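# Close both cupboard doors fully with a two-arm mobile robot

## Task

Push both of the cupboard's doors until each is completely closed and stays closed with no help from the robot. Moving either door violently, whether opening or closing it, counts as failure, as does the robot toppling or being left leaning.

## Robot and tools

ROBOT. A base that can drive forward, sideways and turn, carrying a column about 1.75 m high. A carriage slides along 1.0 m of that column (lift_m) and holds two identical arms, left and right, each with six joints and a two-finger gripper. Arm bases sit roughly 0.57 m + lift_m above the floor; carriage parts hang about 0.15 m lower. A hand reaches up to 0.78 m from its shoulder but only around 0.38 m below its arm base. The hand is about 0.16 m long, 0.1 m wide, 0.14 m when open. Parked arm joints 1 to 6: 0, 0.05, 0.05, 1.45, 0, 0; parked, the robot is about 0.95 m wide and 0.7 m long. The wheel motors are weak (2 N m), so they stop on contact with less force than usual.

CAMERAS. carriage_camera is fixed on the carriage, facing ahead and tilted about 20 degrees down. left_wrist_camera and right_wrist_camera look out beyond the fingertips.

FRAMES. Base frame: origin on the floor below the base centre, x ahead, y to the left, z up. The reported left_hand and right_hand positions (the point between the finger pads) use this frame; quat_wxyz rotates base axes into hand axes, with hand z along the fingers and hand y the opening direction; an upward-pointing hand with joints 1, 5, 6 at 0 reads (1, 0, 0, 0). Odometry frame is the base frame at the start; base_odometry counts wheel rotation only, so slip shows as motion. Heading is left-positive, -3.142 to 3.142.

execute_actions(actions, cameras). actions is a list holding one action or none (none just reports state and images). An action may contain "base", "joints" or both; their motions begin together and may finish at different moments, each action lasting at most 15 s. "base" holds exactly one relative command, measured from the base's last reported position: translate_m (metres, forward positive, -2 to 2), strafe_m (metres, left positive, -2 to 2) or rotate_rad (radians, counter-clockwise/left positive, -6.3 to 6.3). "joints" is one dictionary for both arms keyed by joint name, each value an absolute target: lift_m 0 to 1 m; for left_ and right_ alike: joint1_rad -2.617 to 3.054 (arm swing about vertical, 0 ahead, positive left); joint2_rad 0 to 3.141 (shoulder: 0 upper arm level pointing back, 1.57 vertical, 3.14 level pointing forward); joint3_rad 0 to 3.141 (elbow, 0 folded, 3.14 straight); joint4_rad -1.57 to 1.57 (wrist pitch, positive lifts fingertips); joint5_rad -1.57 to 1.57 (wrist yaw, positive turns fingertips right, opposite to joint1); joint6_rad -2.094 to 2.094 (roll about the finger axis, positive clockwise seen from the forearm); gripper_m 0 to 0.093 (pad gap in metres). Joints left out may still be driving to an earlier target without the status saying so. Unknown keys or out-of-range values reject the whole call. cameras: list of names, null/omitted/["all"] for all, [] for none. If a result reports a stop, later motion calls in the same reply are skipped.

wait(seconds): 0 to 10 s, commands nothing and returns state and images.

zoom_image(camera, region): enlarges part of a camera's latest full image; region is [x0, y0, x1, y1] in pixels from the top-left, at most 504 by 504.

finished_scene(scene): closes the current scene (integer 1 or 2) after the last command has been held; irreversible, and it reports success. Sending a reply with no tool call ends everything.

RESULTS. base_status and joint_status tell how each commanded motion ended: "done" (for the base, the wheels turned the full amount, even with slip; a move of a mm or two may end short yet say done), "off_target" (stopped away from target, may still push), "contact_stop" or "time_out" (old target dropped, holds in place). "joint command not followed" with a "cause:" line means a safety check blocked an arm's targets, usually because the arm would nearly touch itself or the other arm; named joints then read "not_followed" and may be retried on later actions. To recover, move only the blocked arm clear first, then the other in a later action. on_its_own lists uncommanded items; "held at" gives the held target, not the position. motor_effort gives percent of maximum per motor (bracket = peak of the last action), biased and noisy; drive_wheels at rest clearly above its free-driving level means the base still presses something; lift effort dropping as it lowers means a hand rests on something. Joint torques are offset and noisy. "ARM HIT" means an arm struck the robot hard. MOTOR HOT warns from 75 °C; at 90 °C the arm halts 10 s, at 100 °C the arm goes limp and falls (OVER-TEMPERATURE FAULT, then "limit_stop_at_motor_heat"; resend targets). Outstretched arms heat quickly even unloaded, also while you think.

CONTACT AND CAUTIONS. The base stops with contact_stop when pushing harder than free driving or when an arm joint is forced out of place, but only after impact, and it may roll on about 0.3 m after an arm touches; arms are not monitored during turns or usually when an arm joint is also commanded. Arms and grippers never stop on contact: they keep pressing and snap to target once freed. After a blocked drive, back off about 0.2 m along the path you came (reverse a turn), repeat if still pressed; a retreat can itself stop spuriously, so try again. Never reverse into a table edge the column sits under. Hand readings drift from truth at long reach. Avoid tipping: high carriage, stretched arms, loads or pulling make it unstable, and only images reveal a lean. Never let the arms strike or press each other hard. Move doors gently to avoid slams; finish with the robot not holding them shut.

Each tool is called after ">>>" by a JSON object that holds its "api" and its "payload".

## Session

>>> {"api": "execute_actions", "payload": {"actions": []}}

Scene clock: 0.00 s.
Joint torques (N m, as the arm reports them, + toward a larger angle): no reading
base_odometry: x=+0.000 y=+0.000 heading=+0.000 (m, m, rad; odometry frame)
base_status: not commanded
joint_positions: lift_m=+0.303 left_joint1_rad=+0.025 left_joint2_rad=+0.053 left_joint3_rad=+0.032 left_joint4_rad=+1.427 left_joint5_rad=-0.051 left_joint6_rad=-0.051 left_gripper_m=+0.094 right_joint1_rad=+0.025 right_joint2_rad=+0.042 right_joint3_rad=+0.052 right_joint4_rad=+1.429 right_joint5_rad=-0.027 right_joint6_rad=-0.010 right_gripper_m=+0.095
joint_status: not commanded
motor_effort: lift_m=+26 drive_wheels=+0 (%)
left_hand: x=+0.3060 y=+0.3277 z=+1.2992 quat_wxyz=(+0.996, -0.029, +0.081, -0.011) (m; base frame)
right_hand: x=+0.2959 y=-0.3123 z=+1.3052 quat_wxyz=(+0.998, -0.015, +0.065, +0.008) (m; base frame)
pictures: carriage_camera, left_wrist_camera, right_wrist_camera
Images, in order (width x height): carriage_camera 504x504, left_wrist_camera 504x504, right_wrist_camera 504x504.

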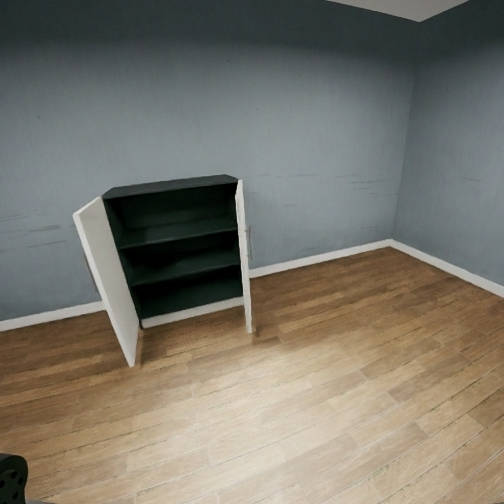

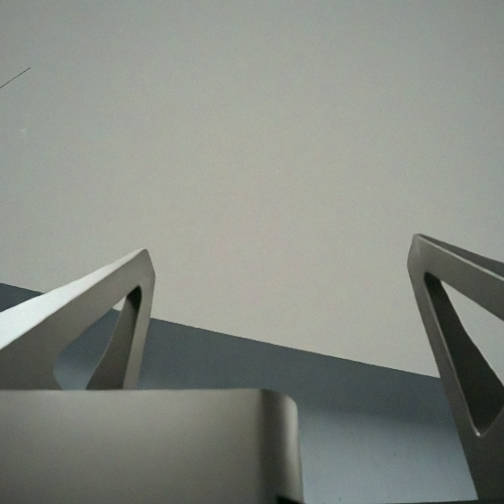

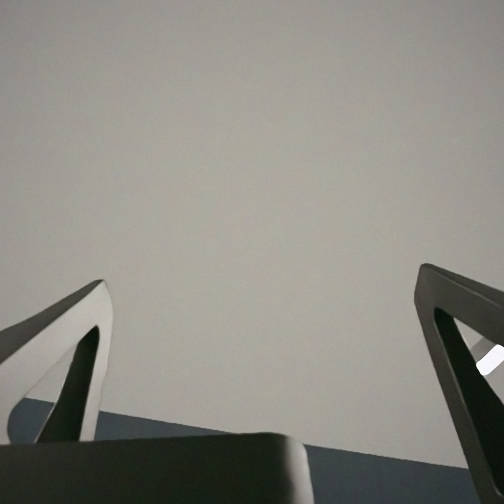

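>>> {"api": "execute_actions", "payload": {"actions": [{"base":{"rotate_rad":0.41},"joints":{"lift_m":0.05,"left_joint1_rad":0.6,"right_joint1_rad":-0.6,"left_joint2_rad":1.3,"right_joint2_rad":1.3,"left_joint3_rad":1.1,"right_joint3_rad":1.1,"left_joint4_rad":0.2,"right_joint4_rad":0.2,"left_gripper_m":0,"right_gripper_m":0}}], "cameras": []}}

>>> {"api": "execute_actions", "payload": {"actions": [{"base":{"strafe_m":-0.5}}], "cameras": []}}

>>> {"api": "execute_actions", "payload": {"actions": [{"base":{"translate_m":0.8}}], "cameras": ["carriage_camera"]}}

Scene clock: 9.53 s.
Joint torques (N m, as the arm reports them, + toward a larger angle): left_arm=[ 0.5  -6.58 11.23  2.51  0.1   0.01] | right_arm=[-0.48 -7.57 10.44  2.19 -0.07 -0.1 ]
base_odometry: x=+0.000 y=+0.000 heading=+0.409 (m, m, rad; odometry frame)
base_status: done
joint_positions: lift_m=+0.050 left_joint1_rad=+0.596 left_joint2_rad=+1.306 left_joint3_rad=+1.083 left_joint4_rad=+0.190 left_joint5_rad=-0.052 left_joint6_rad=-0.051 left_gripper_m=+0.000 right_joint1_rad=-0.592 right_joint2_rad=+1.309 right_joint3_rad=+1.087 right_joint4_rad=+0.202 right_joint5_rad=-0.027 right_joint6_rad=-0.010 right_gripper_m=+0.001
joint_status: all done
motor_effort: lift_m=+27(28) drive_wheels=+11(34) (%)
left_hand: x=+0.6295 y=+0.5770 z=+0.9865 quat_wxyz=(+0.665, -0.245, +0.675, +0.205) (m; base frame)
right_hand: x=+0.6391 y=-0.5647 z=+0.9900 quat_wxyz=(+0.671, +0.196, +0.687, -0.198) (m; base frame)
pictures: none
No camera images: the call's "cameras" was empty. Leave "cameras" out to get every camera's image.

Scene clock: 12.77 s.
Joint torques (N m, as the arm reports them, + toward a larger angle): left_arm=[ 0.38 -6.53 11.19  2.48  0.1   0.01] | right_arm=[-0.65 -7.52 10.44  2.18 -0.06 -0.1 ]
base_odometry: x=+0.200 y=-0.458 heading=+0.410 (m, m, rad; odometry frame)
base_status: done
joint_positions: lift_m=+0.050 left_joint1_rad=+0.596 left_joint2_rad=+1.306 left_joint3_rad=+1.083 left_joint4_rad=+0.193 left_joint5_rad=-0.052 left_joint6_rad=-0.051 left_gripper_m=+0.000 right_joint1_rad=-0.592 right_joint2_rad=+1.309 right_joint3_rad=+1.087 right_joint4_rad=+0.205 right_joint5_rad=-0.027 right_joint6_rad=-0.010 right_gripper_m=+0.001
joint_status: not commanded
motor_effort: lift_m=+27(27) drive_wheels=-8(46) (%)
left_hand: x=+0.6295 y=+0.5770 z=+0.9871 quat_wxyz=(+0.665, -0.245, +0.674, +0.205) (m; base frame)
right_hand: x=+0.6391 y=-0.5647 z=+0.9908 quat_wxyz=(+0.673, +0.195, +0.686, -0.198) (m; base frame)
pictures: none
No camera images: the call's "cameras" was empty. Leave "cameras" out to get every camera's image.

Scene clock: 16.73 s.
Joint torques (N m, as the arm reports them, + toward a larger angle): left_arm=[ 0.31 -6.48 11.12  2.46  0.11  0.01] | right_arm=[-0.44 -7.68 10.3   2.18 -0.06 -0.1 ]
base_odometry: x=+0.934 y=-0.140 heading=+0.409 (m, m, rad; odometry frame)
base_status: done
joint_positions: lift_m=+0.050 left_joint1_rad=+0.598 left_joint2_rad=+1.306 left_joint3_rad=+1.083 left_joint4_rad=+0.194 left_joint5_rad=-0.052 left_joint6_rad=-0.051 left_gripper_m=+0.000 right_joint1_rad=-0.592 right_joint2_rad=+1.309 right_joint3_rad=+1.087 right_joint4_rad=+0.206 right_joint5_rad=-0.027 right_joint6_rad=-0.010 right_gripper_m=+0.001
joint_status: not commanded
motor_effort: lift_m=+27(27) drive_wheels=-8(44) (%)
left_hand: x=+0.6291 y=+0.5776 z=+0.9875 quat_wxyz=(+0.666, -0.246, +0.674, +0.206) (m; base frame)
right_hand: x=+0.6389 y=-0.5650 z=+0.9911 quat_wxyz=(+0.673, +0.196, +0.685, -0.199) (m; base frame)
pictures: carriage_camera
Images, in order (width x height): carriage_camera 504x504.

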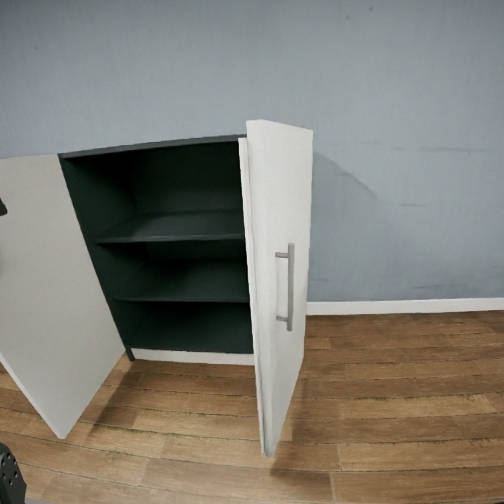

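>>> {"api": "execute_actions", "payload": {"actions": [{"base":{"strafe_m":0.25},"joints":{"left_joint1_rad":0.75,"left_joint5_rad":0.7,"right_joint5_rad":-0.5,"right_joint1_rad":-0.4,"left_joint2_rad":1.9,"right_joint2_rad":1.9,"left_joint3_rad":1.6,"right_joint3_rad":1.6,"left_joint4_rad":0.3,"right_joint4_rad":0.3}}]}}

Scene clock: 24.10 s.
Joint torques (N m, as the arm reports them, + toward a larger angle): left_arm=[ 7.82 -7.17 11.21  2.7  -2.9  -0.52] | right_arm=[  0.05 -14.02  10.47   2.07  -0.12  -0.1 ]
base_odometry: x=+0.835 y=+0.089 heading=+0.409 (m, m, rad; odometry frame)
base_status: done
joint_positions: lift_m=+0.050 left_joint1_rad=+0.645 left_joint2_rad=+1.852 left_joint3_rad=+1.579 left_joint4_rad=+0.238 left_joint5_rad=+0.956 left_joint6_rad=-0.002 left_gripper_m=+0.000 right_joint1_rad=-0.400 right_joint2_rad=+1.905 right_joint3_rad=+1.586 right_joint4_rad=+0.305 right_joint5_rad=-0.496 right_joint6_rad=-0.010 right_gripper_m=+0.001
joint_status: left_joint1_rad off_target (ended at +0.645, target +0.750); left_joint4_rad off_target (ended at +0.238, target +0.300); left_joint5_rad off_target (ended at +0.956, target +0.700); the others done
motor_effort: lift_m=+26(27) drive_wheels=+26(41) (%)
left_hand: x=+0.7621 y=+0.5172 z=+0.9747 quat_wxyz=(+0.690, +0.100, +0.707, -0.119) (m; base frame)
right_hand: x=+0.8322 y=-0.4696 z=+0.9621 quat_wxyz=(+0.702, -0.035, +0.710, +0.033) (m; base frame)
pictures: carriage_camera, left_wrist_camera, right_wrist_camera
Images, in order (width x height): carriage_camera 504x504, left_wrist_camera 504x504, right_wrist_camera 504x504.

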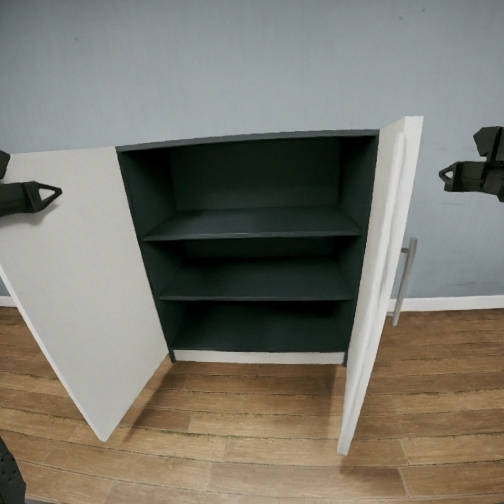

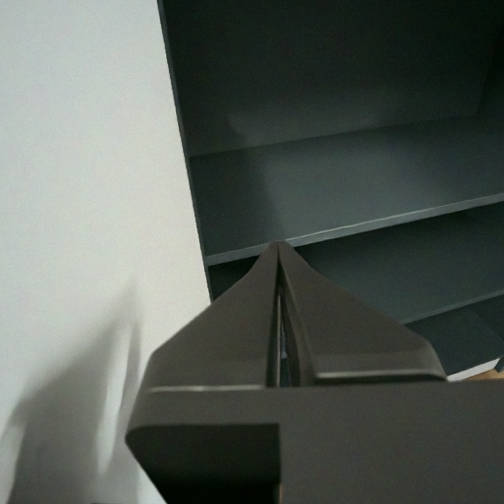

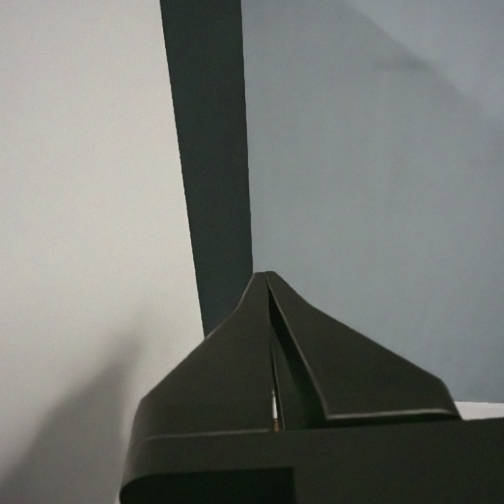

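>>> {"api": "execute_actions", "payload": {"actions": [{"joints":{"left_joint1_rad":0.6,"left_joint2_rad":0.6,"left_joint3_rad":0.5,"left_joint4_rad":0.1,"right_joint1_rad":-0.2,"right_joint5_rad":0}}], "cameras": []}}

>>> {"api": "execute_actions", "payload": {"actions": [{"joints":{"left_joint1_rad":1.5,"right_joint1_rad":-0.1}}], "cameras": []}}

>>> {"api": "execute_actions", "payload": {"actions": [{"base":{"strafe_m":0.15},"joints":{"left_joint2_rad":1.9,"left_joint3_rad":1.6,"left_joint4_rad":0.3}}], "cameras": []}}

>>> {"api": "execute_actions", "payload": {"actions": [{"base":{"strafe_m":0.1},"joints":{"left_joint1_rad":0.7,"left_joint5_rad":0.4}}]}}

Scene clock: 30.53 s.
Joint torques (N m, as the arm reports them, + toward a larger angle): left_arm=[-0.22 -0.68  8.3   2.2  -0.04 -0.08] | right_arm=[ -0.48 -14.26  10.54   2.18  -0.03  -0.1 ]
base_odometry: x=+0.835 y=+0.089 heading=+0.409 (m, m, rad; odometry frame)
base_status: not commanded
joint_positions: lift_m=+0.050 left_joint1_rad=+0.605 left_joint2_rad=+0.610 left_joint3_rad=+0.511 left_joint4_rad=+0.099 left_joint5_rad=+0.710 left_joint6_rad=-0.044 left_gripper_m=+0.000 right_joint1_rad=-0.193 right_joint2_rad=+1.905 right_joint3_rad=+1.586 right_joint4_rad=+0.306 right_joint5_rad=-0.006 right_joint6_rad=-0.010 right_gripper_m=+0.001
joint_status: all done
on_its_own: left_joint5_rad moved -0.246 to your old target +0.700
motor_effort: lift_m=+26(26) drive_wheels=+0(26) (%)
left_hand: x=+0.5389 y=+0.3723 z=+0.9223 quat_wxyz=(+0.705, +0.022, +0.707, -0.052) (m; base frame)
right_hand: x=+0.8561 y=-0.4329 z=+0.9620 quat_wxyz=(+0.699, +0.063, +0.709, -0.069) (m; base frame)
pictures: none
No camera images: the call's "cameras" was empty. Leave "cameras" out to get every camera's image.

Scene clock: 31.90 s.
Joint torques (N m, as the arm reports them, + toward a larger angle): left_arm=[ 0.5  -0.66  8.32  2.19  0.04 -0.05] | right_arm=[ -0.16 -14.2   10.52   2.19  -0.09  -0.11]
base_odometry: x=+0.835 y=+0.089 heading=+0.409 (m, m, rad; odometry frame)
base_status: not commanded
joint_positions: lift_m=+0.050 left_joint1_rad=+1.495 left_joint2_rad=+0.610 left_joint3_rad=+0.511 left_joint4_rad=+0.099 left_joint5_rad=+0.705 left_joint6_rad=-0.045 left_gripper_m=+0.000 right_joint1_rad=-0.097 right_joint2_rad=+1.905 right_joint3_rad=+1.586 right_joint4_rad=+0.304 right_joint5_rad=+0.002 right_joint6_rad=-0.008 right_gripper_m=+0.001
joint_status: all done
motor_effort: lift_m=+26(26) drive_wheels=+0(1) (%)
left_hand: x=+0.3939 y=+0.5669 z=+0.9223 quat_wxyz=(+0.659, -0.286, +0.646, +0.258) (m; base frame)
right_hand: x=+0.8643 y=-0.3769 z=+0.9617 quat_wxyz=(+0.701, +0.033, +0.711, -0.038) (m; base frame)
pictures: none
No camera images: the call's "cameras" was empty. Leave "cameras" out to get every camera's image.

Scene clock: 33.83 s.
Joint torques (N m, as the arm reports them, + toward a larger angle): left_arm=[  0.58 -12.33  11.07   2.28   0.08  -0.05] | right_arm=[  0.56 -14.17  10.6    2.16  -0.12  -0.11]
base_odometry: x=+0.775 y=+0.227 heading=+0.409 (m, m, rad; odometry frame)
base_status: done
joint_positions: lift_m=+0.050 left_joint1_rad=+1.495 left_joint2_rad=+1.903 left_joint3_rad=+1.582 left_joint4_rad=+0.294 left_joint5_rad=+0.703 left_joint6_rad=-0.045 left_gripper_m=+0.000 right_joint1_rad=-0.107 right_joint2_rad=+1.905 right_joint3_rad=+1.586 right_joint4_rad=+0.306 right_joint5_rad=+0.006 right_joint6_rad=-0.008 right_gripper_m=+0.001
joint_status: all done
motor_effort: lift_m=+26(26) drive_wheels=-4(45) (%)
left_hand: x=+0.4168 y=+0.8703 z=+0.9590 quat_wxyz=(+0.654, -0.296, +0.650, +0.249) (m; base frame)
right_hand: x=+0.8636 y=-0.3833 z=+0.9620 quat_wxyz=(+0.701, +0.037, +0.711, -0.043) (m; base frame)
pictures: none
No camera images: the call's "cameras" was empty. Leave "cameras" out to get every camera's image.

Scene clock: 35.50 s.
Joint torques (N m, as the arm reports them, + toward a larger angle): left_arm=[  0.32 -12.54  11.23   2.4    0.08  -0.04] | right_arm=[  0.67 -14.23  10.52   2.15  -0.19  -0.11]
base_odometry: x=+0.735 y=+0.319 heading=+0.409 (m, m, rad; odometry frame)
base_status: done
joint_positions: lift_m=+0.050 left_joint1_rad=+0.697 left_joint2_rad=+1.903 left_joint3_rad=+1.582 left_joint4_rad=+0.296 left_joint5_rad=+0.404 left_joint6_rad=-0.045 left_gripper_m=+0.000 right_joint1_rad=-0.106 right_joint2_rad=+1.905 right_joint3_rad=+1.586 right_joint4_rad=+0.308 right_joint5_rad=+0.008 right_joint6_rad=-0.008 right_gripper_m=+0.001
joint_status: all done
motor_effort: lift_m=+26(26) drive_wheels=-3(43) (%)
left_hand: x=+0.7586 y=+0.6446 z=+0.9587 quat_wxyz=(+0.694, -0.124, +0.704, +0.083) (m; base frame)
right_hand: x=+0.8636 y=-0.3831 z=+0.9625 quat_wxyz=(+0.702, +0.037, +0.710, -0.043) (m; base frame)
pictures: carriage_camera, left_wrist_camera, right_wrist_camera
Images, in order (width x height): carriage_camera 504x504, left_wrist_camera 504x504, right_wrist_camera 504x504.

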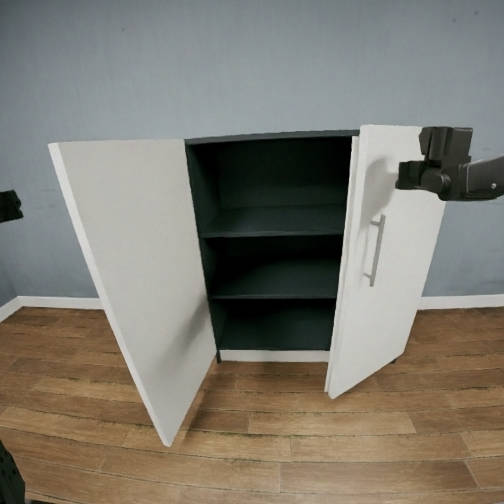

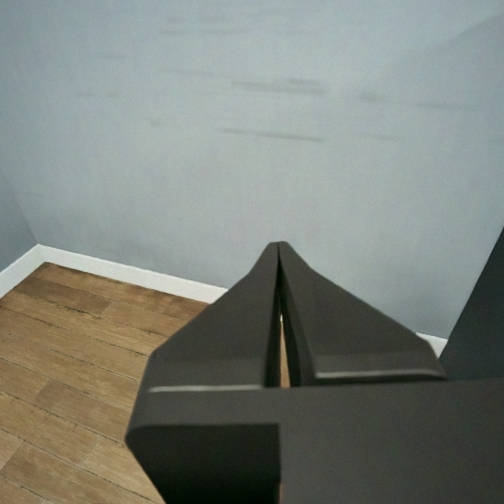

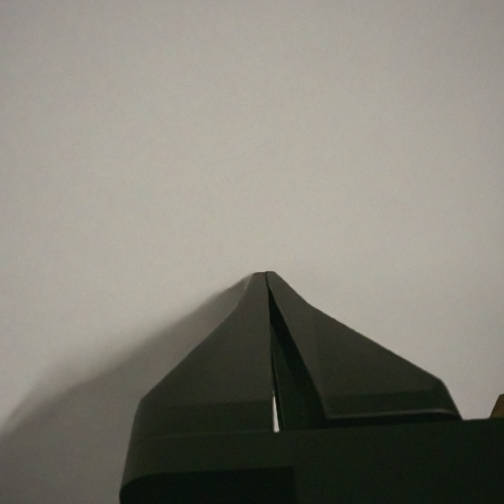

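>>> {"api": "execute_actions", "payload": {"actions": [{"joints":{"left_joint1_rad":0.3,"left_joint5_rad":0}}], "cameras": []}}

>>> {"api": "execute_actions", "payload": {"actions": [{"joints":{"left_joint1_rad":0.1}}], "cameras": []}}

>>> {"api": "execute_actions", "payload": {"actions": [{"joints":{"left_joint1_rad":-0.1}}], "cameras": []}}

>>> {"api": "execute_actions", "payload": {"actions": [{"base":{"strafe_m":-0.25},"joints":{"right_joint1_rad":0.0}}], "cameras": []}}

>>> {"api": "execute_actions", "payload": {"actions": [{"base":{"translate_m":0.1},"joints":{"right_joint1_rad":0.2,"left_joint1_rad":-0.2}}], "cameras": ["carriage_camera"]}}

Scene clock: 41.50 s.
Joint torques (N m, as the arm reports them, + toward a larger angle): left_arm=[  0.56 -12.56  11.31   2.45   0.    -0.04] | right_arm=[  0.59 -14.21  10.51   2.15  -0.13  -0.11]
base_odometry: x=+0.735 y=+0.319 heading=+0.409 (m, m, rad; odometry frame)
base_status: not commanded
joint_positions: lift_m=+0.050 left_joint1_rad=+0.293 left_joint2_rad=+1.903 left_joint3_rad=+1.582 left_joint4_rad=+0.296 left_joint5_rad=+0.010 left_joint6_rad=-0.045 left_gripper_m=+0.000 right_joint1_rad=-0.106 right_joint2_rad=+1.905 right_joint3_rad=+1.586 right_joint4_rad=+0.308 right_joint5_rad=+0.007 right_joint6_rad=-0.008 right_gripper_m=+0.001
joint_status: all done
motor_effort: lift_m=+26(26) drive_wheels=-2(3) (%)
left_hand: x=+0.8413 y=+0.4906 z=+0.9583 quat_wxyz=(+0.693, -0.117, +0.706, +0.083) (m; base frame)
right_hand: x=+0.8636 y=-0.3830 z=+0.9625 quat_wxyz=(+0.702, +0.037, +0.710, -0.043) (m; base frame)
pictures: none
No camera images: the call's "cameras" was empty. Leave "cameras" out to get every camera's image.

Scene clock: 42.50 s.
Joint torques (N m, as the arm reports them, + toward a larger angle): left_arm=[  0.55 -12.63  11.23   2.45   0.03  -0.04] | right_arm=[  0.58 -14.17  10.57   2.17  -0.14  -0.11]
base_odometry: x=+0.735 y=+0.319 heading=+0.409 (m, m, rad; odometry frame)
base_status: not commanded
joint_positions: lift_m=+0.050 left_joint1_rad=+0.095 left_joint2_rad=+1.903 left_joint3_rad=+1.582 left_joint4_rad=+0.296 left_joint5_rad=+0.005 left_joint6_rad=-0.046 left_gripper_m=+0.000 right_joint1_rad=-0.106 right_joint2_rad=+1.905 right_joint3_rad=+1.586 right_joint4_rad=+0.308 right_joint5_rad=+0.007 right_joint6_rad=-0.008 right_gripper_m=+0.001
joint_status: all done
motor_effort: lift_m=+26(26) drive_wheels=+0(2) (%)
left_hand: x=+0.8640 y=+0.3743 z=+0.9583 quat_wxyz=(+0.698, -0.049, +0.714, +0.015) (m; base frame)
right_hand: x=+0.8636 y=-0.3829 z=+0.9625 quat_wxyz=(+0.702, +0.037, +0.710, -0.043) (m; base frame)
pictures: none
No camera images: the call's "cameras" was empty. Leave "cameras" out to get every camera's image.

Scene clock: 43.37 s.
Joint torques (N m, as the arm reports them, + toward a larger angle): left_arm=[  0.38 -12.5   11.03   2.4    0.17  -0.07] | right_arm=[  0.55 -14.13  10.45   2.15  -0.13  -0.11]
base_odometry: x=+0.736 y=+0.319 heading=+0.409 (m, m, rad; odometry frame)
base_status: not commanded
joint_positions: lift_m=+0.050 left_joint1_rad=-0.105 left_joint2_rad=+1.903 left_joint3_rad=+1.585 left_joint4_rad=+0.299 left_joint5_rad=-0.007 left_joint6_rad=-0.044 left_gripper_m=+0.000 right_joint1_rad=-0.106 right_joint2_rad=+1.905 right_joint3_rad=+1.586 right_joint4_rad=+0.308 right_joint5_rad=+0.006 right_joint6_rad=-0.008 right_gripper_m=+0.001
joint_status: all done
motor_effort: lift_m=+26(26) drive_wheels=+4(5) (%)
left_hand: x=+0.8635 y=+0.2560 z=+0.9604 quat_wxyz=(+0.698, +0.019, +0.714, -0.050) (m; base frame)
right_hand: x=+0.8637 y=-0.3827 z=+0.9626 quat_wxyz=(+0.702, +0.037, +0.710, -0.042) (m; base frame)
pictures: none
No camera images: the call's "cameras" was empty. Leave "cameras" out to get every camera's image.

Scene clock: 45.77 s.
Joint torques (N m, as the arm reports them, + toward a larger angle): left_arm=[ -0.05 -12.44  11.07   2.4    0.18  -0.02] | right_arm=[ -0.45 -14.07  10.52   2.14  -0.1   -0.11]
base_odometry: x=+0.835 y=+0.089 heading=+0.409 (m, m, rad; odometry frame)
base_status: done
joint_positions: lift_m=+0.050 left_joint1_rad=-0.098 left_joint2_rad=+1.903 left_joint3_rad=+1.585 left_joint4_rad=+0.298 left_joint5_rad=-0.008 left_joint6_rad=-0.047 left_gripper_m=+0.000 right_joint1_rad=+0.007 right_joint2_rad=+1.903 right_joint3_rad=+1.586 right_joint4_rad=+0.309 right_joint5_rad=+0.004 right_joint6_rad=-0.008 right_gripper_m=+0.001
joint_status: all done
motor_effort: lift_m=+26(26) drive_wheels=-3(38) (%)
left_hand: x=+0.8639 y=+0.2600 z=+0.9602 quat_wxyz=(+0.698, +0.015, +0.714, -0.048) (m; base frame)
right_hand: x=+0.8667 y=-0.3144 z=+0.9639 quat_wxyz=(+0.704, -0.004, +0.710, -0.002) (m; base frame)
pictures: none
No camera images: the call's "cameras" was empty. Leave "cameras" out to get every camera's image.

Scene clock: 47.40 s.
Joint torques (N m, as the arm reports them, + toward a larger angle): left_arm=[  0.47 -12.57  11.06   2.43   0.15  -0.03] | right_arm=[ -0.34 -13.6   10.04   2.12  -0.01  -0.11]
base_odometry: x=+0.927 y=+0.129 heading=+0.408 (m, m, rad; odometry frame)
base_status: done
joint_positions: lift_m=+0.050 left_joint1_rad=-0.205 left_joint2_rad=+1.903 left_joint3_rad=+1.585 left_joint4_rad=+0.297 left_joint5_rad=-0.004 left_joint6_rad=-0.047 left_gripper_m=+0.000 right_joint1_rad=+0.207 right_joint2_rad=+1.898 right_joint3_rad=+1.591 right_joint4_rad=+0.311 right_joint5_rad=-0.005 right_joint6_rad=-0.008 right_gripper_m=+0.001
joint_status: all done
motor_effort: lift_m=+26(26) drive_wheels=-8(44) (%)
left_hand: x=+0.8542 y=+0.1960 z=+0.9602 quat_wxyz=(+0.694, +0.055, +0.712, -0.086) (m; base frame)
right_hand: x=+0.8528 y=-0.1933 z=+0.9692 quat_wxyz=(+0.705, -0.078, +0.702, +0.072) (m; base frame)
pictures: carriage_camera
Images, in order (width x height): carriage_camera 504x504.

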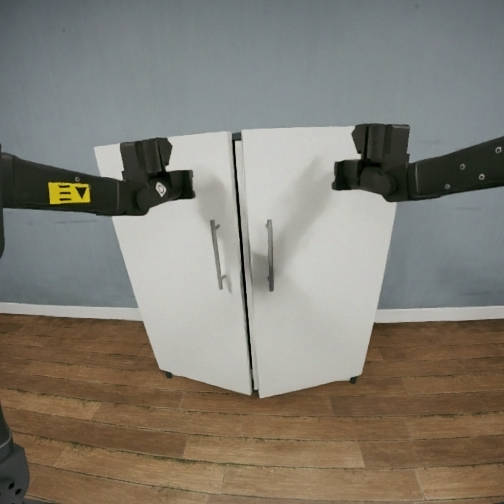

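>>> {"api": "execute_actions", "payload": {"actions": [{"base":{"translate_m":0.05}}], "cameras": []}}

>>> {"api": "execute_actions", "payload": {"actions": [{"base":{"translate_m":0.03}}], "cameras": []}}

>>> {"api": "execute_actions", "payload": {"actions": [{"base":{"translate_m":0.03}}], "cameras": ["carriage_camera"]}}

Scene clock: 52.67 s.
Joint torques (N m, as the arm reports them, + toward a larger angle): left_arm=[ 0.38 -8.65 11.1   3.34 -0.16 -0.02] | right_arm=[-0.36 -4.61 11.12  3.83  0.39 -0.11]
base_odometry: x=+0.966 y=+0.145 heading=+0.407 (m, m, rad; odometry frame)
base_status: translate_m contact_stop (by the wheels' count: +0.042 of +0.050)
joint_positions: lift_m=+0.050 left_joint1_rad=-0.204 left_joint2_rad=+1.864 left_joint3_rad=+1.585 left_joint4_rad=+0.211 left_joint5_rad=+0.021 left_joint6_rad=-0.047 left_gripper_m=+0.000 right_joint1_rad=+0.206 right_joint2_rad=+1.810 right_joint3_rad=+1.581 right_joint4_rad=+0.128 right_joint5_rad=-0.039 right_joint6_rad=-0.008 right_gripper_m=+0.001
joint_status: not commanded
motor_effort: lift_m=+26(27) drive_wheels=+41(63) (%)
left_hand: x=+0.8438 y=+0.1938 z=+0.9613 quat_wxyz=(+0.676, +0.065, +0.728, -0.093) (m; base frame)
right_hand: x=+0.8289 y=-0.1925 z=+0.9696 quat_wxyz=(+0.666, -0.093, +0.736, +0.081) (m; base frame)
pictures: none
No camera images: the call's "cameras" was empty. Leave "cameras" out to get every camera's image.

not run: a stop came earlier in this reply.

not run: a stop came earlier in this reply.

>>> {"api": "execute_actions", "payload": {"actions": [{"base":{"translate_m":-0.08}}]}}

Scene clock: 56.00 s.
Joint torques (N m, as the arm reports them, + toward a larger angle): left_arm=[  0.46 -11.22  10.98   2.46   0.    -0.02] | right_arm=[ -0.31 -12.87  10.67   2.15   0.    -0.11]
base_odometry: x=+0.893 y=+0.114 heading=+0.407 (m, m, rad; odometry frame)
base_status: done
joint_positions: lift_m=+0.050 left_joint1_rad=-0.204 left_joint2_rad=+1.891 left_joint3_rad=+1.585 left_joint4_rad=+0.294 left_joint5_rad=+0.008 left_joint6_rad=-0.047 left_gripper_m=+0.000 right_joint1_rad=+0.206 right_joint2_rad=+1.892 right_joint3_rad=+1.586 right_joint4_rad=+0.305 right_joint5_rad=-0.007 right_joint6_rad=-0.008 right_gripper_m=+0.001
joint_status: not commanded
motor_effort: lift_m=+27(27) drive_wheels=-8(36) (%)
left_hand: x=+0.8512 y=+0.1946 z=+0.9661 quat_wxyz=(+0.697, +0.059, +0.709, -0.091) (m; base frame)
right_hand: x=+0.8513 y=-0.1936 z=+0.9690 quat_wxyz=(+0.703, -0.078, +0.703, +0.072) (m; base frame)
pictures: carriage_camera, left_wrist_camera, right_wrist_camera
Images, in order (width x height): carriage_camera 504x504, left_wrist_camera 504x504, right_wrist_camera 504x504.

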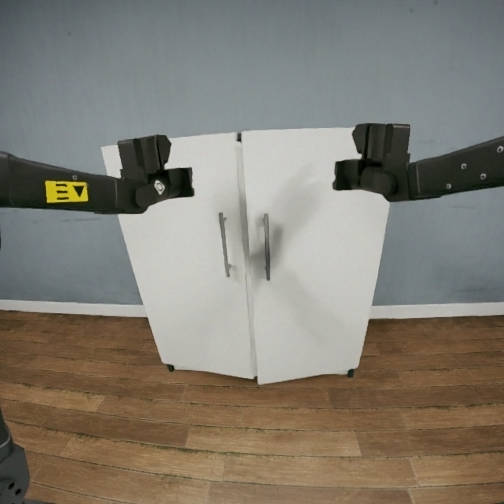

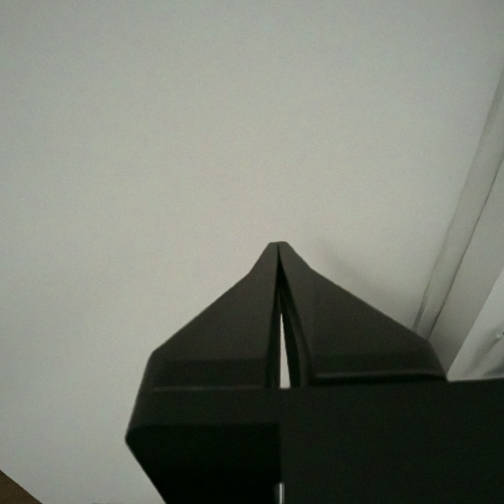

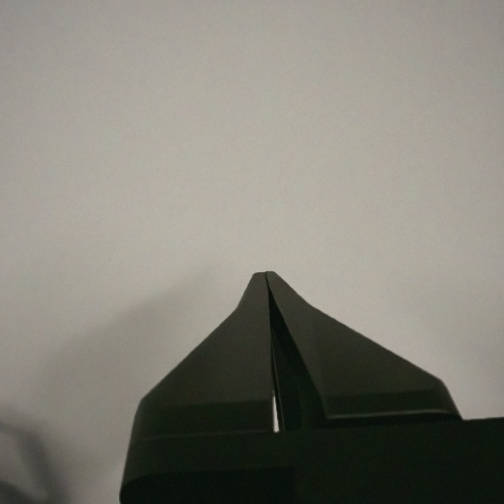

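>>> {"api": "execute_actions", "payload": {"actions": [{"base":{"strafe_m":-0.13},"joints":{"lift_m":0,"left_joint3_rad":1.2,"left_joint4_rad":0.7,"left_joint5_rad":-0.2,"left_gripper_m":0.09,"right_joint2_rad":1.0,"right_joint3_rad":0.8,"right_joint4_rad":0.2}}]}}

Scene clock: 63.03 s.
Joint torques (N m, as the arm reports them, + toward a larger angle): left_arm=[  0.26 -11.89   8.03   2.49   0.03  -0.02] | right_arm=[-0.35 -3.93  7.81  2.14 -0.01 -0.11]
base_odometry: x=+0.945 y=-0.006 heading=+0.407 (m, m, rad; odometry frame)
base_status: done
joint_positions: lift_m=+0.003 left_joint1_rad=-0.203 left_joint2_rad=+1.903 left_joint3_rad=+1.211 left_joint4_rad=+0.689 left_joint5_rad=-0.194 left_joint6_rad=-0.047 left_gripper_m=+0.090 right_joint1_rad=+0.206 right_joint2_rad=+1.007 right_joint3_rad=+0.818 right_joint4_rad=+0.212 right_joint5_rad=-0.005 right_joint6_rad=-0.008 right_gripper_m=+0.001
joint_status: all done
joint sent to its limit — the command would take lift_m past its lower limit, so that joint was sent only as far as its limit.
motor_effort: lift_m=+26(27) drive_wheels=-2(42) (%)
left_hand: x=+0.8338 y=+0.2344 z=+0.8267 quat_wxyz=(+0.706, -0.014, +0.708, -0.020) (m; base frame)
right_hand: x=+0.6317 y=-0.2398 z=+0.9295 quat_wxyz=(+0.711, -0.077, +0.695, +0.072) (m; base frame)
pictures: carriage_camera, left_wrist_camera, right_wrist_camera
Images, in order (width x height): carriage_camera 504x504, left_wrist_camera 504x504, right_wrist_camera 504x504.

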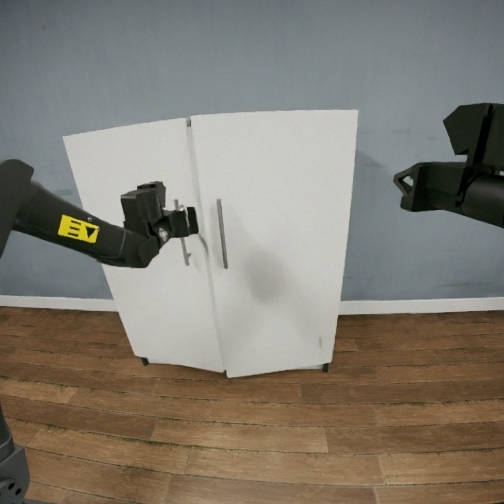

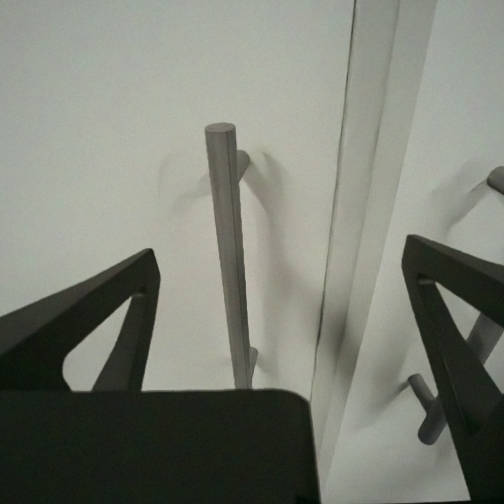

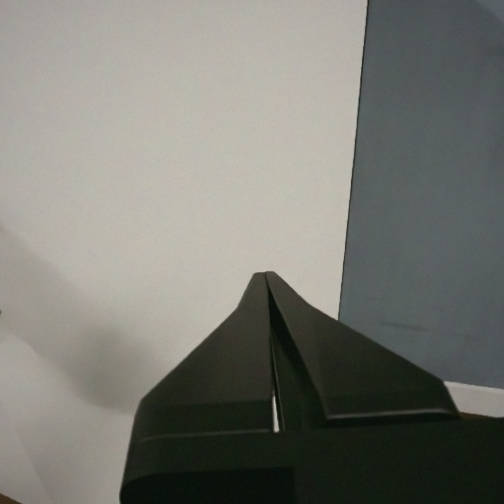

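>>> {"api": "execute_actions", "payload": {"actions": [{"base":{"translate_m":0.065},"joints":{"left_joint1_rad":-0.17}}], "cameras": []}}

>>> {"api": "execute_actions", "payload": {"actions": [{"joints":{"left_gripper_m":0}}], "cameras": ["left_wrist_camera"]}}

>>> {"api": "execute_actions", "payload": {"actions": [{"base":{"translate_m":-0.15},"joints":{"left_joint1_rad":-0.08}}]}}

Scene clock: 67.47 s.
Joint torques (N m, as the arm reports them, + toward a larger angle): left_arm=[  0.29 -11.83   8.01   2.43   0.04  -0.02] | right_arm=[-0.38 -4.    7.79  2.1  -0.01 -0.11]
base_odometry: x=+1.005 y=+0.020 heading=+0.406 (m, m, rad; odometry frame)
base_status: done
joint_positions: lift_m=+0.003 left_joint1_rad=-0.172 left_joint2_rad=+1.903 left_joint3_rad=+1.211 left_joint4_rad=+0.694 left_joint5_rad=-0.195 left_joint6_rad=-0.047 left_gripper_m=+0.090 right_joint1_rad=+0.206 right_joint2_rad=+1.007 right_joint3_rad=+0.818 right_joint4_rad=+0.212 right_joint5_rad=-0.005 right_joint6_rad=-0.008 right_gripper_m=+0.001
joint_status: all done
motor_effort: lift_m=+26(26) drive_wheels=-8(36) (%)
left_hand: x=+0.8361 y=+0.2521 z=+0.8280 quat_wxyz=(+0.708, -0.025, +0.706, -0.009) (m; base frame)
right_hand: x=+0.6317 y=-0.2398 z=+0.9295 quat_wxyz=(+0.711, -0.077, +0.695, +0.072) (m; base frame)
pictures: none
No camera images: the call's "cameras" was empty. Leave "cameras" out to get every camera's image.

Scene clock: 68.17 s.
Joint torques (N m, as the arm reports them, + toward a larger angle): left_arm=[ -0.2  -11.86   8.04   2.42  -0.12  -0.28] | right_arm=[-0.31 -4.03  7.69  2.11 -0.01 -0.11]
base_odometry: x=+1.005 y=+0.020 heading=+0.406 (m, m, rad; odometry frame)
base_status: not commanded
joint_positions: lift_m=+0.003 left_joint1_rad=-0.163 left_joint2_rad=+1.903 left_joint3_rad=+1.211 left_joint4_rad=+0.694 left_joint5_rad=-0.181 left_joint6_rad=-0.024 left_gripper_m=+0.013 right_joint1_rad=+0.206 right_joint2_rad=+1.007 right_joint3_rad=+0.818 right_joint4_rad=+0.212 right_joint5_rad=-0.005 right_joint6_rad=-0.008 right_gripper_m=+0.001
joint_status: left_gripper_m off_target (ended at +0.013, target +0.000)
motor_effort: lift_m=+26(26) drive_wheels=-7(8) (%)
left_hand: x=+0.8367 y=+0.2549 z=+0.8280 quat_wxyz=(+0.708, -0.015, +0.706, -0.002) (m; base frame)
right_hand: x=+0.6317 y=-0.2399 z=+0.9295 quat_wxyz=(+0.711, -0.077, +0.695, +0.072) (m; base frame)
pictures: left_wrist_camera
Images, in order (width x height): left_wrist_camera 504x504.

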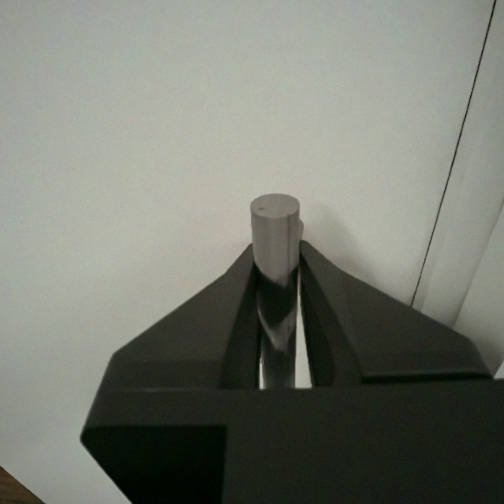

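Scene clock: 70.10 s.
Joint torques (N m, as the arm reports them, + toward a larger angle): left_arm=[ -1.93 -12.1    8.15   2.61   0.13  -0.35] | right_arm=[-0.35 -3.9   7.71  2.12 -0.02 -0.11]
base_odometry: x=+0.867 y=-0.040 heading=+0.406 (m, m, rad; odometry frame)
base_status: done
joint_positions: lift_m=+0.003 left_joint1_rad=-0.052 left_joint2_rad=+1.905 left_joint3_rad=+1.210 left_joint4_rad=+0.677 left_joint5_rad=-0.203 left_joint6_rad=-0.016 left_gripper_m=+0.011 right_joint1_rad=+0.206 right_joint2_rad=+1.007 right_joint3_rad=+0.818 right_joint4_rad=+0.211 right_joint5_rad=-0.004 right_joint6_rad=-0.008 right_gripper_m=+0.001
joint_status: left_joint1_rad off_target (ended at -0.052, target -0.080)
motor_effort: lift_m=+26(26) drive_wheels=-2(44) (%)
left_hand: x=+0.8398 y=+0.3227 z=+0.8220 quat_wxyz=(+0.699, -0.058, +0.711, +0.049) (m; base frame)
right_hand: x=+0.6318 y=-0.2400 z=+0.9292 quat_wxyz=(+0.711, -0.076, +0.695, +0.072) (m; base frame)
pictures: carriage_camera, left_wrist_camera, right_wrist_camera
Images, in order (width x height): carriage_camera 504x504, left_wrist_camera 504x504, right_wrist_camera 504x504.

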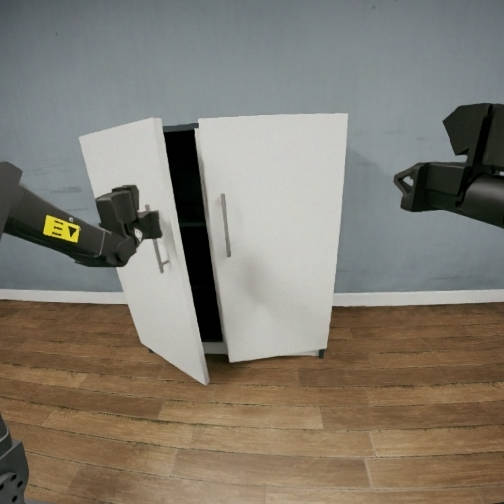

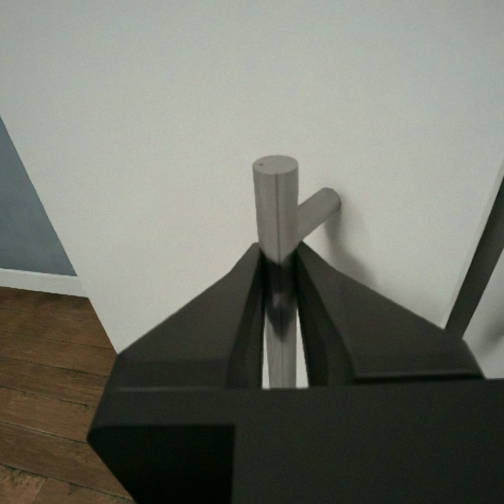

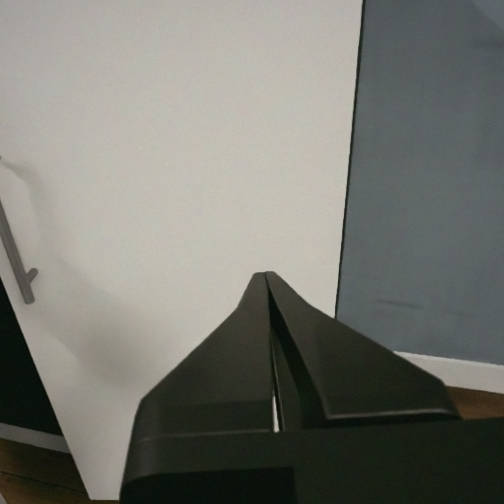

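>>> {"api": "execute_actions", "payload": {"actions": [{"joints":{"left_gripper_m":0.09,"right_joint1_rad":0.4,"right_joint5_rad":0.2,"right_joint2_rad":2.3,"right_joint3_rad":2.2,"right_joint4_rad":0.1}}], "cameras": []}}

>>> {"api": "execute_actions", "payload": {"actions": [{"base":{"translate_m":0.08},"joints":{"left_joint2_rad":1.1,"left_joint3_rad":0.9,"left_joint4_rad":0.2,"left_joint5_rad":0}}], "cameras": []}}

>>> {"api": "execute_actions", "payload": {"actions": [{"base":{"translate_m":0.04},"joints":{"left_gripper_m":0}}], "cameras": []}}

>>> {"api": "execute_actions", "payload": {"actions": [{"base":{"translate_m":0.03}}], "cameras": ["carriage_camera"]}}

Scene clock: 77.63 s.
Joint torques (N m, as the arm reports them, + toward a larger angle): left_arm=[ -0.47 -12.06   8.1    2.47   0.2   -0.06] | right_arm=[  0.46 -17.07  10.19   2.14   0.02  -0.11]
base_odometry: x=+0.867 y=-0.040 heading=+0.406 (m, m, rad; odometry frame)
base_status: not commanded
joint_positions: lift_m=+0.003 left_joint1_rad=-0.072 left_joint2_rad=+1.905 left_joint3_rad=+1.210 left_joint4_rad=+0.690 left_joint5_rad=-0.209 left_joint6_rad=-0.044 left_gripper_m=+0.090 right_joint1_rad=+0.395 right_joint2_rad=+2.294 right_joint3_rad=+2.191 right_joint4_rad=+0.111 right_joint5_rad=+0.193 right_joint6_rad=-0.008 right_gripper_m=+0.001
joint_status: all done
on_its_own: left_joint1_rad moved -0.021 to your old target -0.080
motor_effort: lift_m=+26(26) drive_wheels=-2(2) (%)
left_hand: x=+0.8396 y=+0.3119 z=+0.8253 quat_wxyz=(+0.705, -0.064, +0.706, +0.033) (m; base frame)
right_hand: x=+0.9103 y=-0.0837 z=+0.9222 quat_wxyz=(+0.706, -0.074, +0.701, +0.069) (m; base frame)
pictures: none
No camera images: the call's "cameras" was empty. Leave "cameras" out to get every camera's image.

Scene clock: 79.07 s.
Joint torques (N m, as the arm reports them, + toward a larger angle): left_arm=[-0.26 -4.68  9.32  2.31  0.19 -0.06] | right_arm=[  0.56 -17.3   10.06   2.13  -0.01  -0.11]
base_odometry: x=+0.940 y=-0.008 heading=+0.406 (m, m, rad; odometry frame)
base_status: done
joint_positions: lift_m=+0.003 left_joint1_rad=-0.074 left_joint2_rad=+1.108 left_joint3_rad=+0.903 left_joint4_rad=+0.207 left_joint5_rad=-0.007 left_joint6_rad=-0.044 left_gripper_m=+0.090 right_joint1_rad=+0.396 right_joint2_rad=+2.294 right_joint3_rad=+2.191 right_joint4_rad=+0.109 right_joint5_rad=+0.195 right_joint6_rad=-0.008 right_gripper_m=+0.001
joint_status: all done
motor_effort: lift_m=+26(26) drive_wheels=-7(35) (%)
left_hand: x=+0.6623 y=+0.2894 z=+0.9336 quat_wxyz=(+0.707, +0.008, +0.706, -0.040) (m; base frame)
right_hand: x=+0.9102 y=-0.0838 z=+0.9218 quat_wxyz=(+0.706, -0.073, +0.701, +0.069) (m; base frame)
pictures: none
No camera images: the call's "cameras" was empty. Leave "cameras" out to get every camera's image.

Scene clock: 80.27 s.
Joint torques (N m, as the arm reports them, + toward a larger angle): left_arm=[-0.36 -4.71  9.39  2.36  0.17 -0.05] | right_arm=[ -0.02 -17.04  10.07   2.16   0.01  -0.11]
base_odometry: x=+0.977 y=+0.007 heading=+0.405 (m, m, rad; odometry frame)
base_status: done
joint_positions: lift_m=+0.003 left_joint1_rad=-0.074 left_joint2_rad=+1.108 left_joint3_rad=+0.903 left_joint4_rad=+0.203 left_joint5_rad=-0.006 left_joint6_rad=-0.044 left_gripper_m=+0.000 right_joint1_rad=+0.401 right_joint2_rad=+2.292 right_joint3_rad=+2.191 right_joint4_rad=+0.105 right_joint5_rad=+0.193 right_joint6_rad=-0.008 right_gripper_m=+0.001
joint_status: all done
motor_effort: lift_m=+26(26) drive_wheels=-7(31) (%)
left_hand: x=+0.6623 y=+0.2893 z=+0.9327 quat_wxyz=(+0.705, +0.008, +0.708, -0.040) (m; base frame)
right_hand: x=+0.9085 y=-0.0799 z=+0.9218 quat_wxyz=(+0.705, -0.076, +0.702, +0.071) (m; base frame)
pictures: none
No camera images: the call's "cameras" was empty. Leave "cameras" out to get every camera's image.

Scene clock: 81.30 s.
Joint torques (N m, as the arm reports them, + toward a larger angle): left_arm=[-0.29 -4.62  9.38  2.42  0.16 -0.06] | right_arm=[-2.   -9.9   9.91  3.99 -0.34 -0.11]
base_odometry: x=+1.002 y=+0.017 heading=+0.403 (m, m, rad; odometry frame)
base_status: translate_m contact_stop (by the wheels' count: +0.026 of +0.030)
joint_positions: lift_m=+0.003 left_joint1_rad=-0.075 left_joint2_rad=+1.108 left_joint3_rad=+0.903 left_joint4_rad=+0.200 left_joint5_rad=-0.005 left_joint6_rad=-0.045 left_gripper_m=+0.000 right_joint1_rad=+0.428 right_joint2_rad=+2.218 right_joint3_rad=+2.191 right_joint4_rad=-0.097 right_joint5_rad=+0.229 right_joint6_rad=-0.008 right_gripper_m=+0.001
joint_status: not commanded
motor_effort: lift_m=+26(26) drive_wheels=+26(62) (%)
left_hand: x=+0.6623 y=+0.2889 z=+0.9319 quat_wxyz=(+0.704, +0.009, +0.709, -0.040) (m; base frame)
right_hand: x=+0.8848 y=-0.0771 z=+0.9217 quat_wxyz=(+0.661, -0.087, +0.744, +0.053) (m; base frame)
pictures: carriage_camera
Images, in order (width x height): carriage_camera 504x504.

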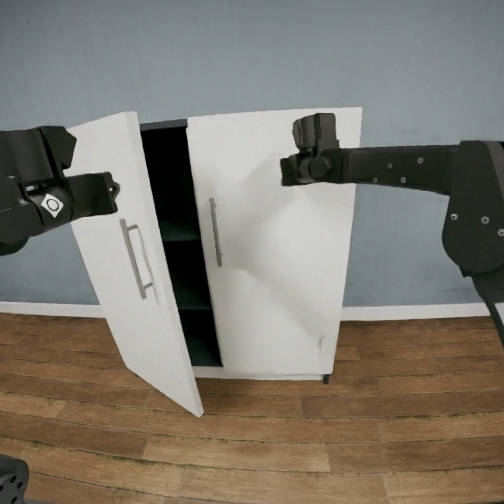

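Right shut at x≈0.885. Left needs ~0.23.

>>> {"api": "execute_actions", "payload": {"actions": [{"base":{"translate_m":0.1},"joints":{"right_joint2_rad":0.5,"right_joint3_rad":0.5,"right_joint1_rad":0,"left_joint1_rad":0.05}}], "cameras": []}}

>>> {"api": "execute_actions", "payload": {"actions": [{"base":{"translate_m":0.09}}], "cameras": []}}

>>> {"api": "execute_actions", "payload": {"actions": [{"base":{"translate_m":0.03}}], "cameras": []}}

>>> {"api": "execute_actions", "payload": {"actions": [{"base":{"translate_m":0.03}}], "cameras": []}}

>>> {"api": "execute_actions", "payload": {"actions": [{"base":{"translate_m":0.02}}], "cameras": []}}

Scene clock: 87.23 s.
Joint torques (N m, as the arm reports them, + toward a larger angle): left_arm=[ 0.22 -4.73  9.35  2.38  0.16 -0.05] | right_arm=[ 0.44  0.27  7.3   2.09  0.   -0.1 ]
base_odometry: x=+1.094 y=+0.056 heading=+0.402 (m, m, rad; odometry frame)
base_status: done
joint_positions: lift_m=+0.003 left_joint1_rad=+0.049 left_joint2_rad=+1.108 left_joint3_rad=+0.903 left_joint4_rad=+0.198 left_joint5_rad=-0.004 left_joint6_rad=-0.045 left_gripper_m=+0.000 right_joint1_rad=-0.004 right_joint2_rad=+0.509 right_joint3_rad=+0.517 right_joint4_rad=+0.110 right_joint5_rad=+0.193 right_joint6_rad=-0.010 right_gripper_m=+0.001
joint_status: all done
motor_effort: lift_m=+26(26) drive_wheels=-5(69) (%)
left_hand: x=+0.6628 y=+0.3381 z=+0.9315 quat_wxyz=(+0.705, -0.035, +0.709, +0.003) (m; base frame)
right_hand: x=+0.5380 y=-0.3520 z=+0.9074 quat_wxyz=(+0.744, +0.070, +0.661, -0.069) (m; base frame)
pictures: none
No camera images: the call's "cameras" was empty. Leave "cameras" out to get every camera's image.

Scene clock: 88.83 s.
Joint torques (N m, as the arm reports them, + toward a larger angle): left_arm=[ 0.28 -4.72  9.35  2.41  0.16 -0.05] | right_arm=[ 0.43  0.18  7.39  2.07 -0.02 -0.1 ]
base_odometry: x=+1.177 y=+0.091 heading=+0.401 (m, m, rad; odometry frame)
base_status: done
joint_positions: lift_m=+0.003 left_joint1_rad=+0.049 left_joint2_rad=+1.108 left_joint3_rad=+0.903 left_joint4_rad=+0.198 left_joint5_rad=-0.004 left_joint6_rad=-0.045 left_gripper_m=+0.000 right_joint1_rad=-0.004 right_joint2_rad=+0.509 right_joint3_rad=+0.517 right_joint4_rad=+0.110 right_joint5_rad=+0.194 right_joint6_rad=-0.010 right_gripper_m=+0.001
joint_status: not commanded
motor_effort: lift_m=+26(26) drive_wheels=-7(46) (%)
left_hand: x=+0.6628 y=+0.3381 z=+0.9314 quat_wxyz=(+0.705, -0.035, +0.709, +0.003) (m; base frame)
right_hand: x=+0.5380 y=-0.3521 z=+0.9074 quat_wxyz=(+0.744, +0.071, +0.661, -0.070) (m; base frame)
pictures: none
No camera images: the call's "cameras" was empty. Leave "cameras" out to get every camera's image.

Scene clock: 89.80 s.
Joint torques (N m, as the arm reports them, + toward a larger angle): left_arm=[ 0.22 -4.71  9.37  2.42  0.16 -0.05] | right_arm=[ 0.43  0.33  7.6   2.07 -0.02 -0.1 ]
base_odometry: x=+1.205 y=+0.103 heading=+0.401 (m, m, rad; odometry frame)
base_status: done
joint_positions: lift_m=+0.003 left_joint1_rad=+0.049 left_joint2_rad=+1.108 left_joint3_rad=+0.903 left_joint4_rad=+0.197 left_joint5_rad=-0.004 left_joint6_rad=-0.045 left_gripper_m=+0.000 right_joint1_rad=-0.004 right_joint2_rad=+0.509 right_joint3_rad=+0.517 right_joint4_rad=+0.110 right_joint5_rad=+0.195 right_joint6_rad=-0.010 right_gripper_m=+0.001
joint_status: not commanded
motor_effort: lift_m=+26(26) drive_wheels=-5(45) (%)
left_hand: x=+0.6628 y=+0.3381 z=+0.9312 quat_wxyz=(+0.704, -0.035, +0.709, +0.003) (m; base frame)
right_hand: x=+0.5379 y=-0.3523 z=+0.9075 quat_wxyz=(+0.744, +0.071, +0.661, -0.070) (m; base frame)
pictures: none
No camera images: the call's "cameras" was empty. Leave "cameras" out to get every camera's image.

Scene clock: 90.80 s.
Joint torques (N m, as the arm reports them, + toward a larger angle): left_arm=[ 0.16 -2.45  9.34  2.77  0.15 -0.04] | right_arm=[ 0.43  0.44  7.48  2.11 -0.03 -0.1 ]
base_odometry: x=+1.232 y=+0.114 heading=+0.400 (m, m, rad; odometry frame)
base_status: done
joint_positions: lift_m=+0.003 left_joint1_rad=+0.049 left_joint2_rad=+1.085 left_joint3_rad=+0.902 left_joint4_rad=+0.166 left_joint5_rad=-0.004 left_joint6_rad=-0.045 left_gripper_m=+0.000 right_joint1_rad=-0.004 right_joint2_rad=+0.509 right_joint3_rad=+0.517 right_joint4_rad=+0.109 right_joint5_rad=+0.196 right_joint6_rad=-0.010 right_gripper_m=+0.001
joint_status: not commanded
motor_effort: lift_m=+26(26) drive_wheels=+13(41) (%)
left_hand: x=+0.6572 y=+0.3378 z=+0.9318 quat_wxyz=(+0.701, -0.035, +0.712, +0.003) (m; base frame)
right_hand: x=+0.5379 y=-0.3524 z=+0.9073 quat_wxyz=(+0.744, +0.071, +0.661, -0.070) (m; base frame)
pictures: none
No camera images: the call's "cameras" was empty. Leave "cameras" out to get every camera's image.

Scene clock: 91.67 s.
Joint torques (N m, as the arm reports them, + toward a larger angle): left_arm=[ 0.24  4.38  9.36  3.86  0.2  -0.05] | right_arm=[ 0.39  0.36  7.39  2.03 -0.03 -0.1 ]
base_odometry: x=+1.250 y=+0.121 heading=+0.400 (m, m, rad; odometry frame)
base_status: done
joint_positions: lift_m=+0.003 left_joint1_rad=+0.049 left_joint2_rad=+1.018 left_joint3_rad=+0.902 left_joint4_rad=+0.061 left_joint5_rad=-0.007 left_joint6_rad=-0.045 left_gripper_m=+0.000 right_joint1_rad=-0.004 right_joint2_rad=+0.509 right_joint3_rad=+0.517 right_joint4_rad=+0.109 right_joint5_rad=+0.196 right_joint6_rad=-0.010 right_gripper_m=+0.001
joint_status: not commanded
motor_effort: lift_m=+26(26) drive_wheels=+30(60) (%)
left_hand: x=+0.6399 y=+0.3374 z=+0.9307 quat_wxyz=(+0.688, -0.037, +0.725, +0.004) (m; base frame)
right_hand: x=+0.5379 y=-0.3524 z=+0.9073 quat_wxyz=(+0.744, +0.071, +0.661, -0.070) (m; base frame)
pictures: none
No camera images: the call's "cameras" was empty. Leave "cameras" out to get every camera's image.

>>> {"api": "execute_actions", "payload": {"actions": [{"joints":{"left_joint2_rad":0.5,"left_joint3_rad":0.5}}], "cameras": ["carriage_camera"]}}

>>> {"api": "finished_scene", "payload": {"scene": 1}}

Scene clock: 95.47 s.
Joint torques (N m, as the arm reports them, + toward a larger angle): left_arm=[ 0.21  0.14  7.79  2.26  0.21 -0.05] | right_arm=[ 0.47  0.31  7.47  2.05 -0.03 -0.1 ]
base_odometry: x=+1.251 y=+0.122 heading=+0.400 (m, m, rad; odometry frame)
base_status: not commanded
joint_positions: lift_m=+0.003 left_joint1_rad=+0.049 left_joint2_rad=+0.508 left_joint3_rad=+0.516 left_joint4_rad=+0.197 left_joint5_rad=-0.009 left_joint6_rad=-0.045 left_gripper_m=+0.000 right_joint1_rad=-0.004 right_joint2_rad=+0.509 right_joint3_rad=+0.517 right_joint4_rad=+0.109 right_joint5_rad=+0.196 right_joint6_rad=-0.010 right_gripper_m=+0.001
joint_status: all done
motor_effort: lift_m=+26(26) drive_wheels=-6(31) (%)
left_hand: x=+0.5376 y=+0.3327 z=+0.9282 quat_wxyz=(+0.776, -0.033, +0.630, +0.004) (m; base frame)
right_hand: x=+0.5379 y=-0.3524 z=+0.9073 quat_wxyz=(+0.744, +0.071, +0.661, -0.070) (m; base frame)
pictures: carriage_camera
Images, in order (width x height): carriage_camera 504x504.

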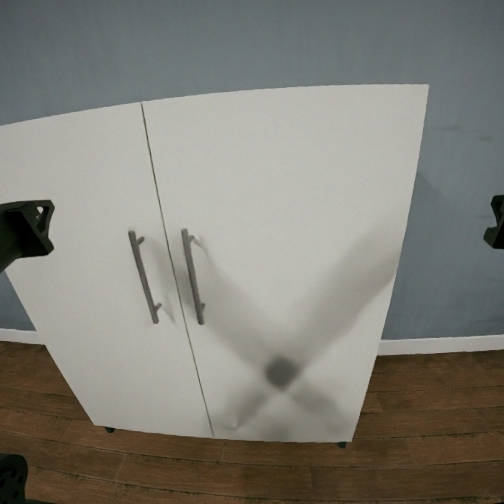

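The scene is finished: the task was done.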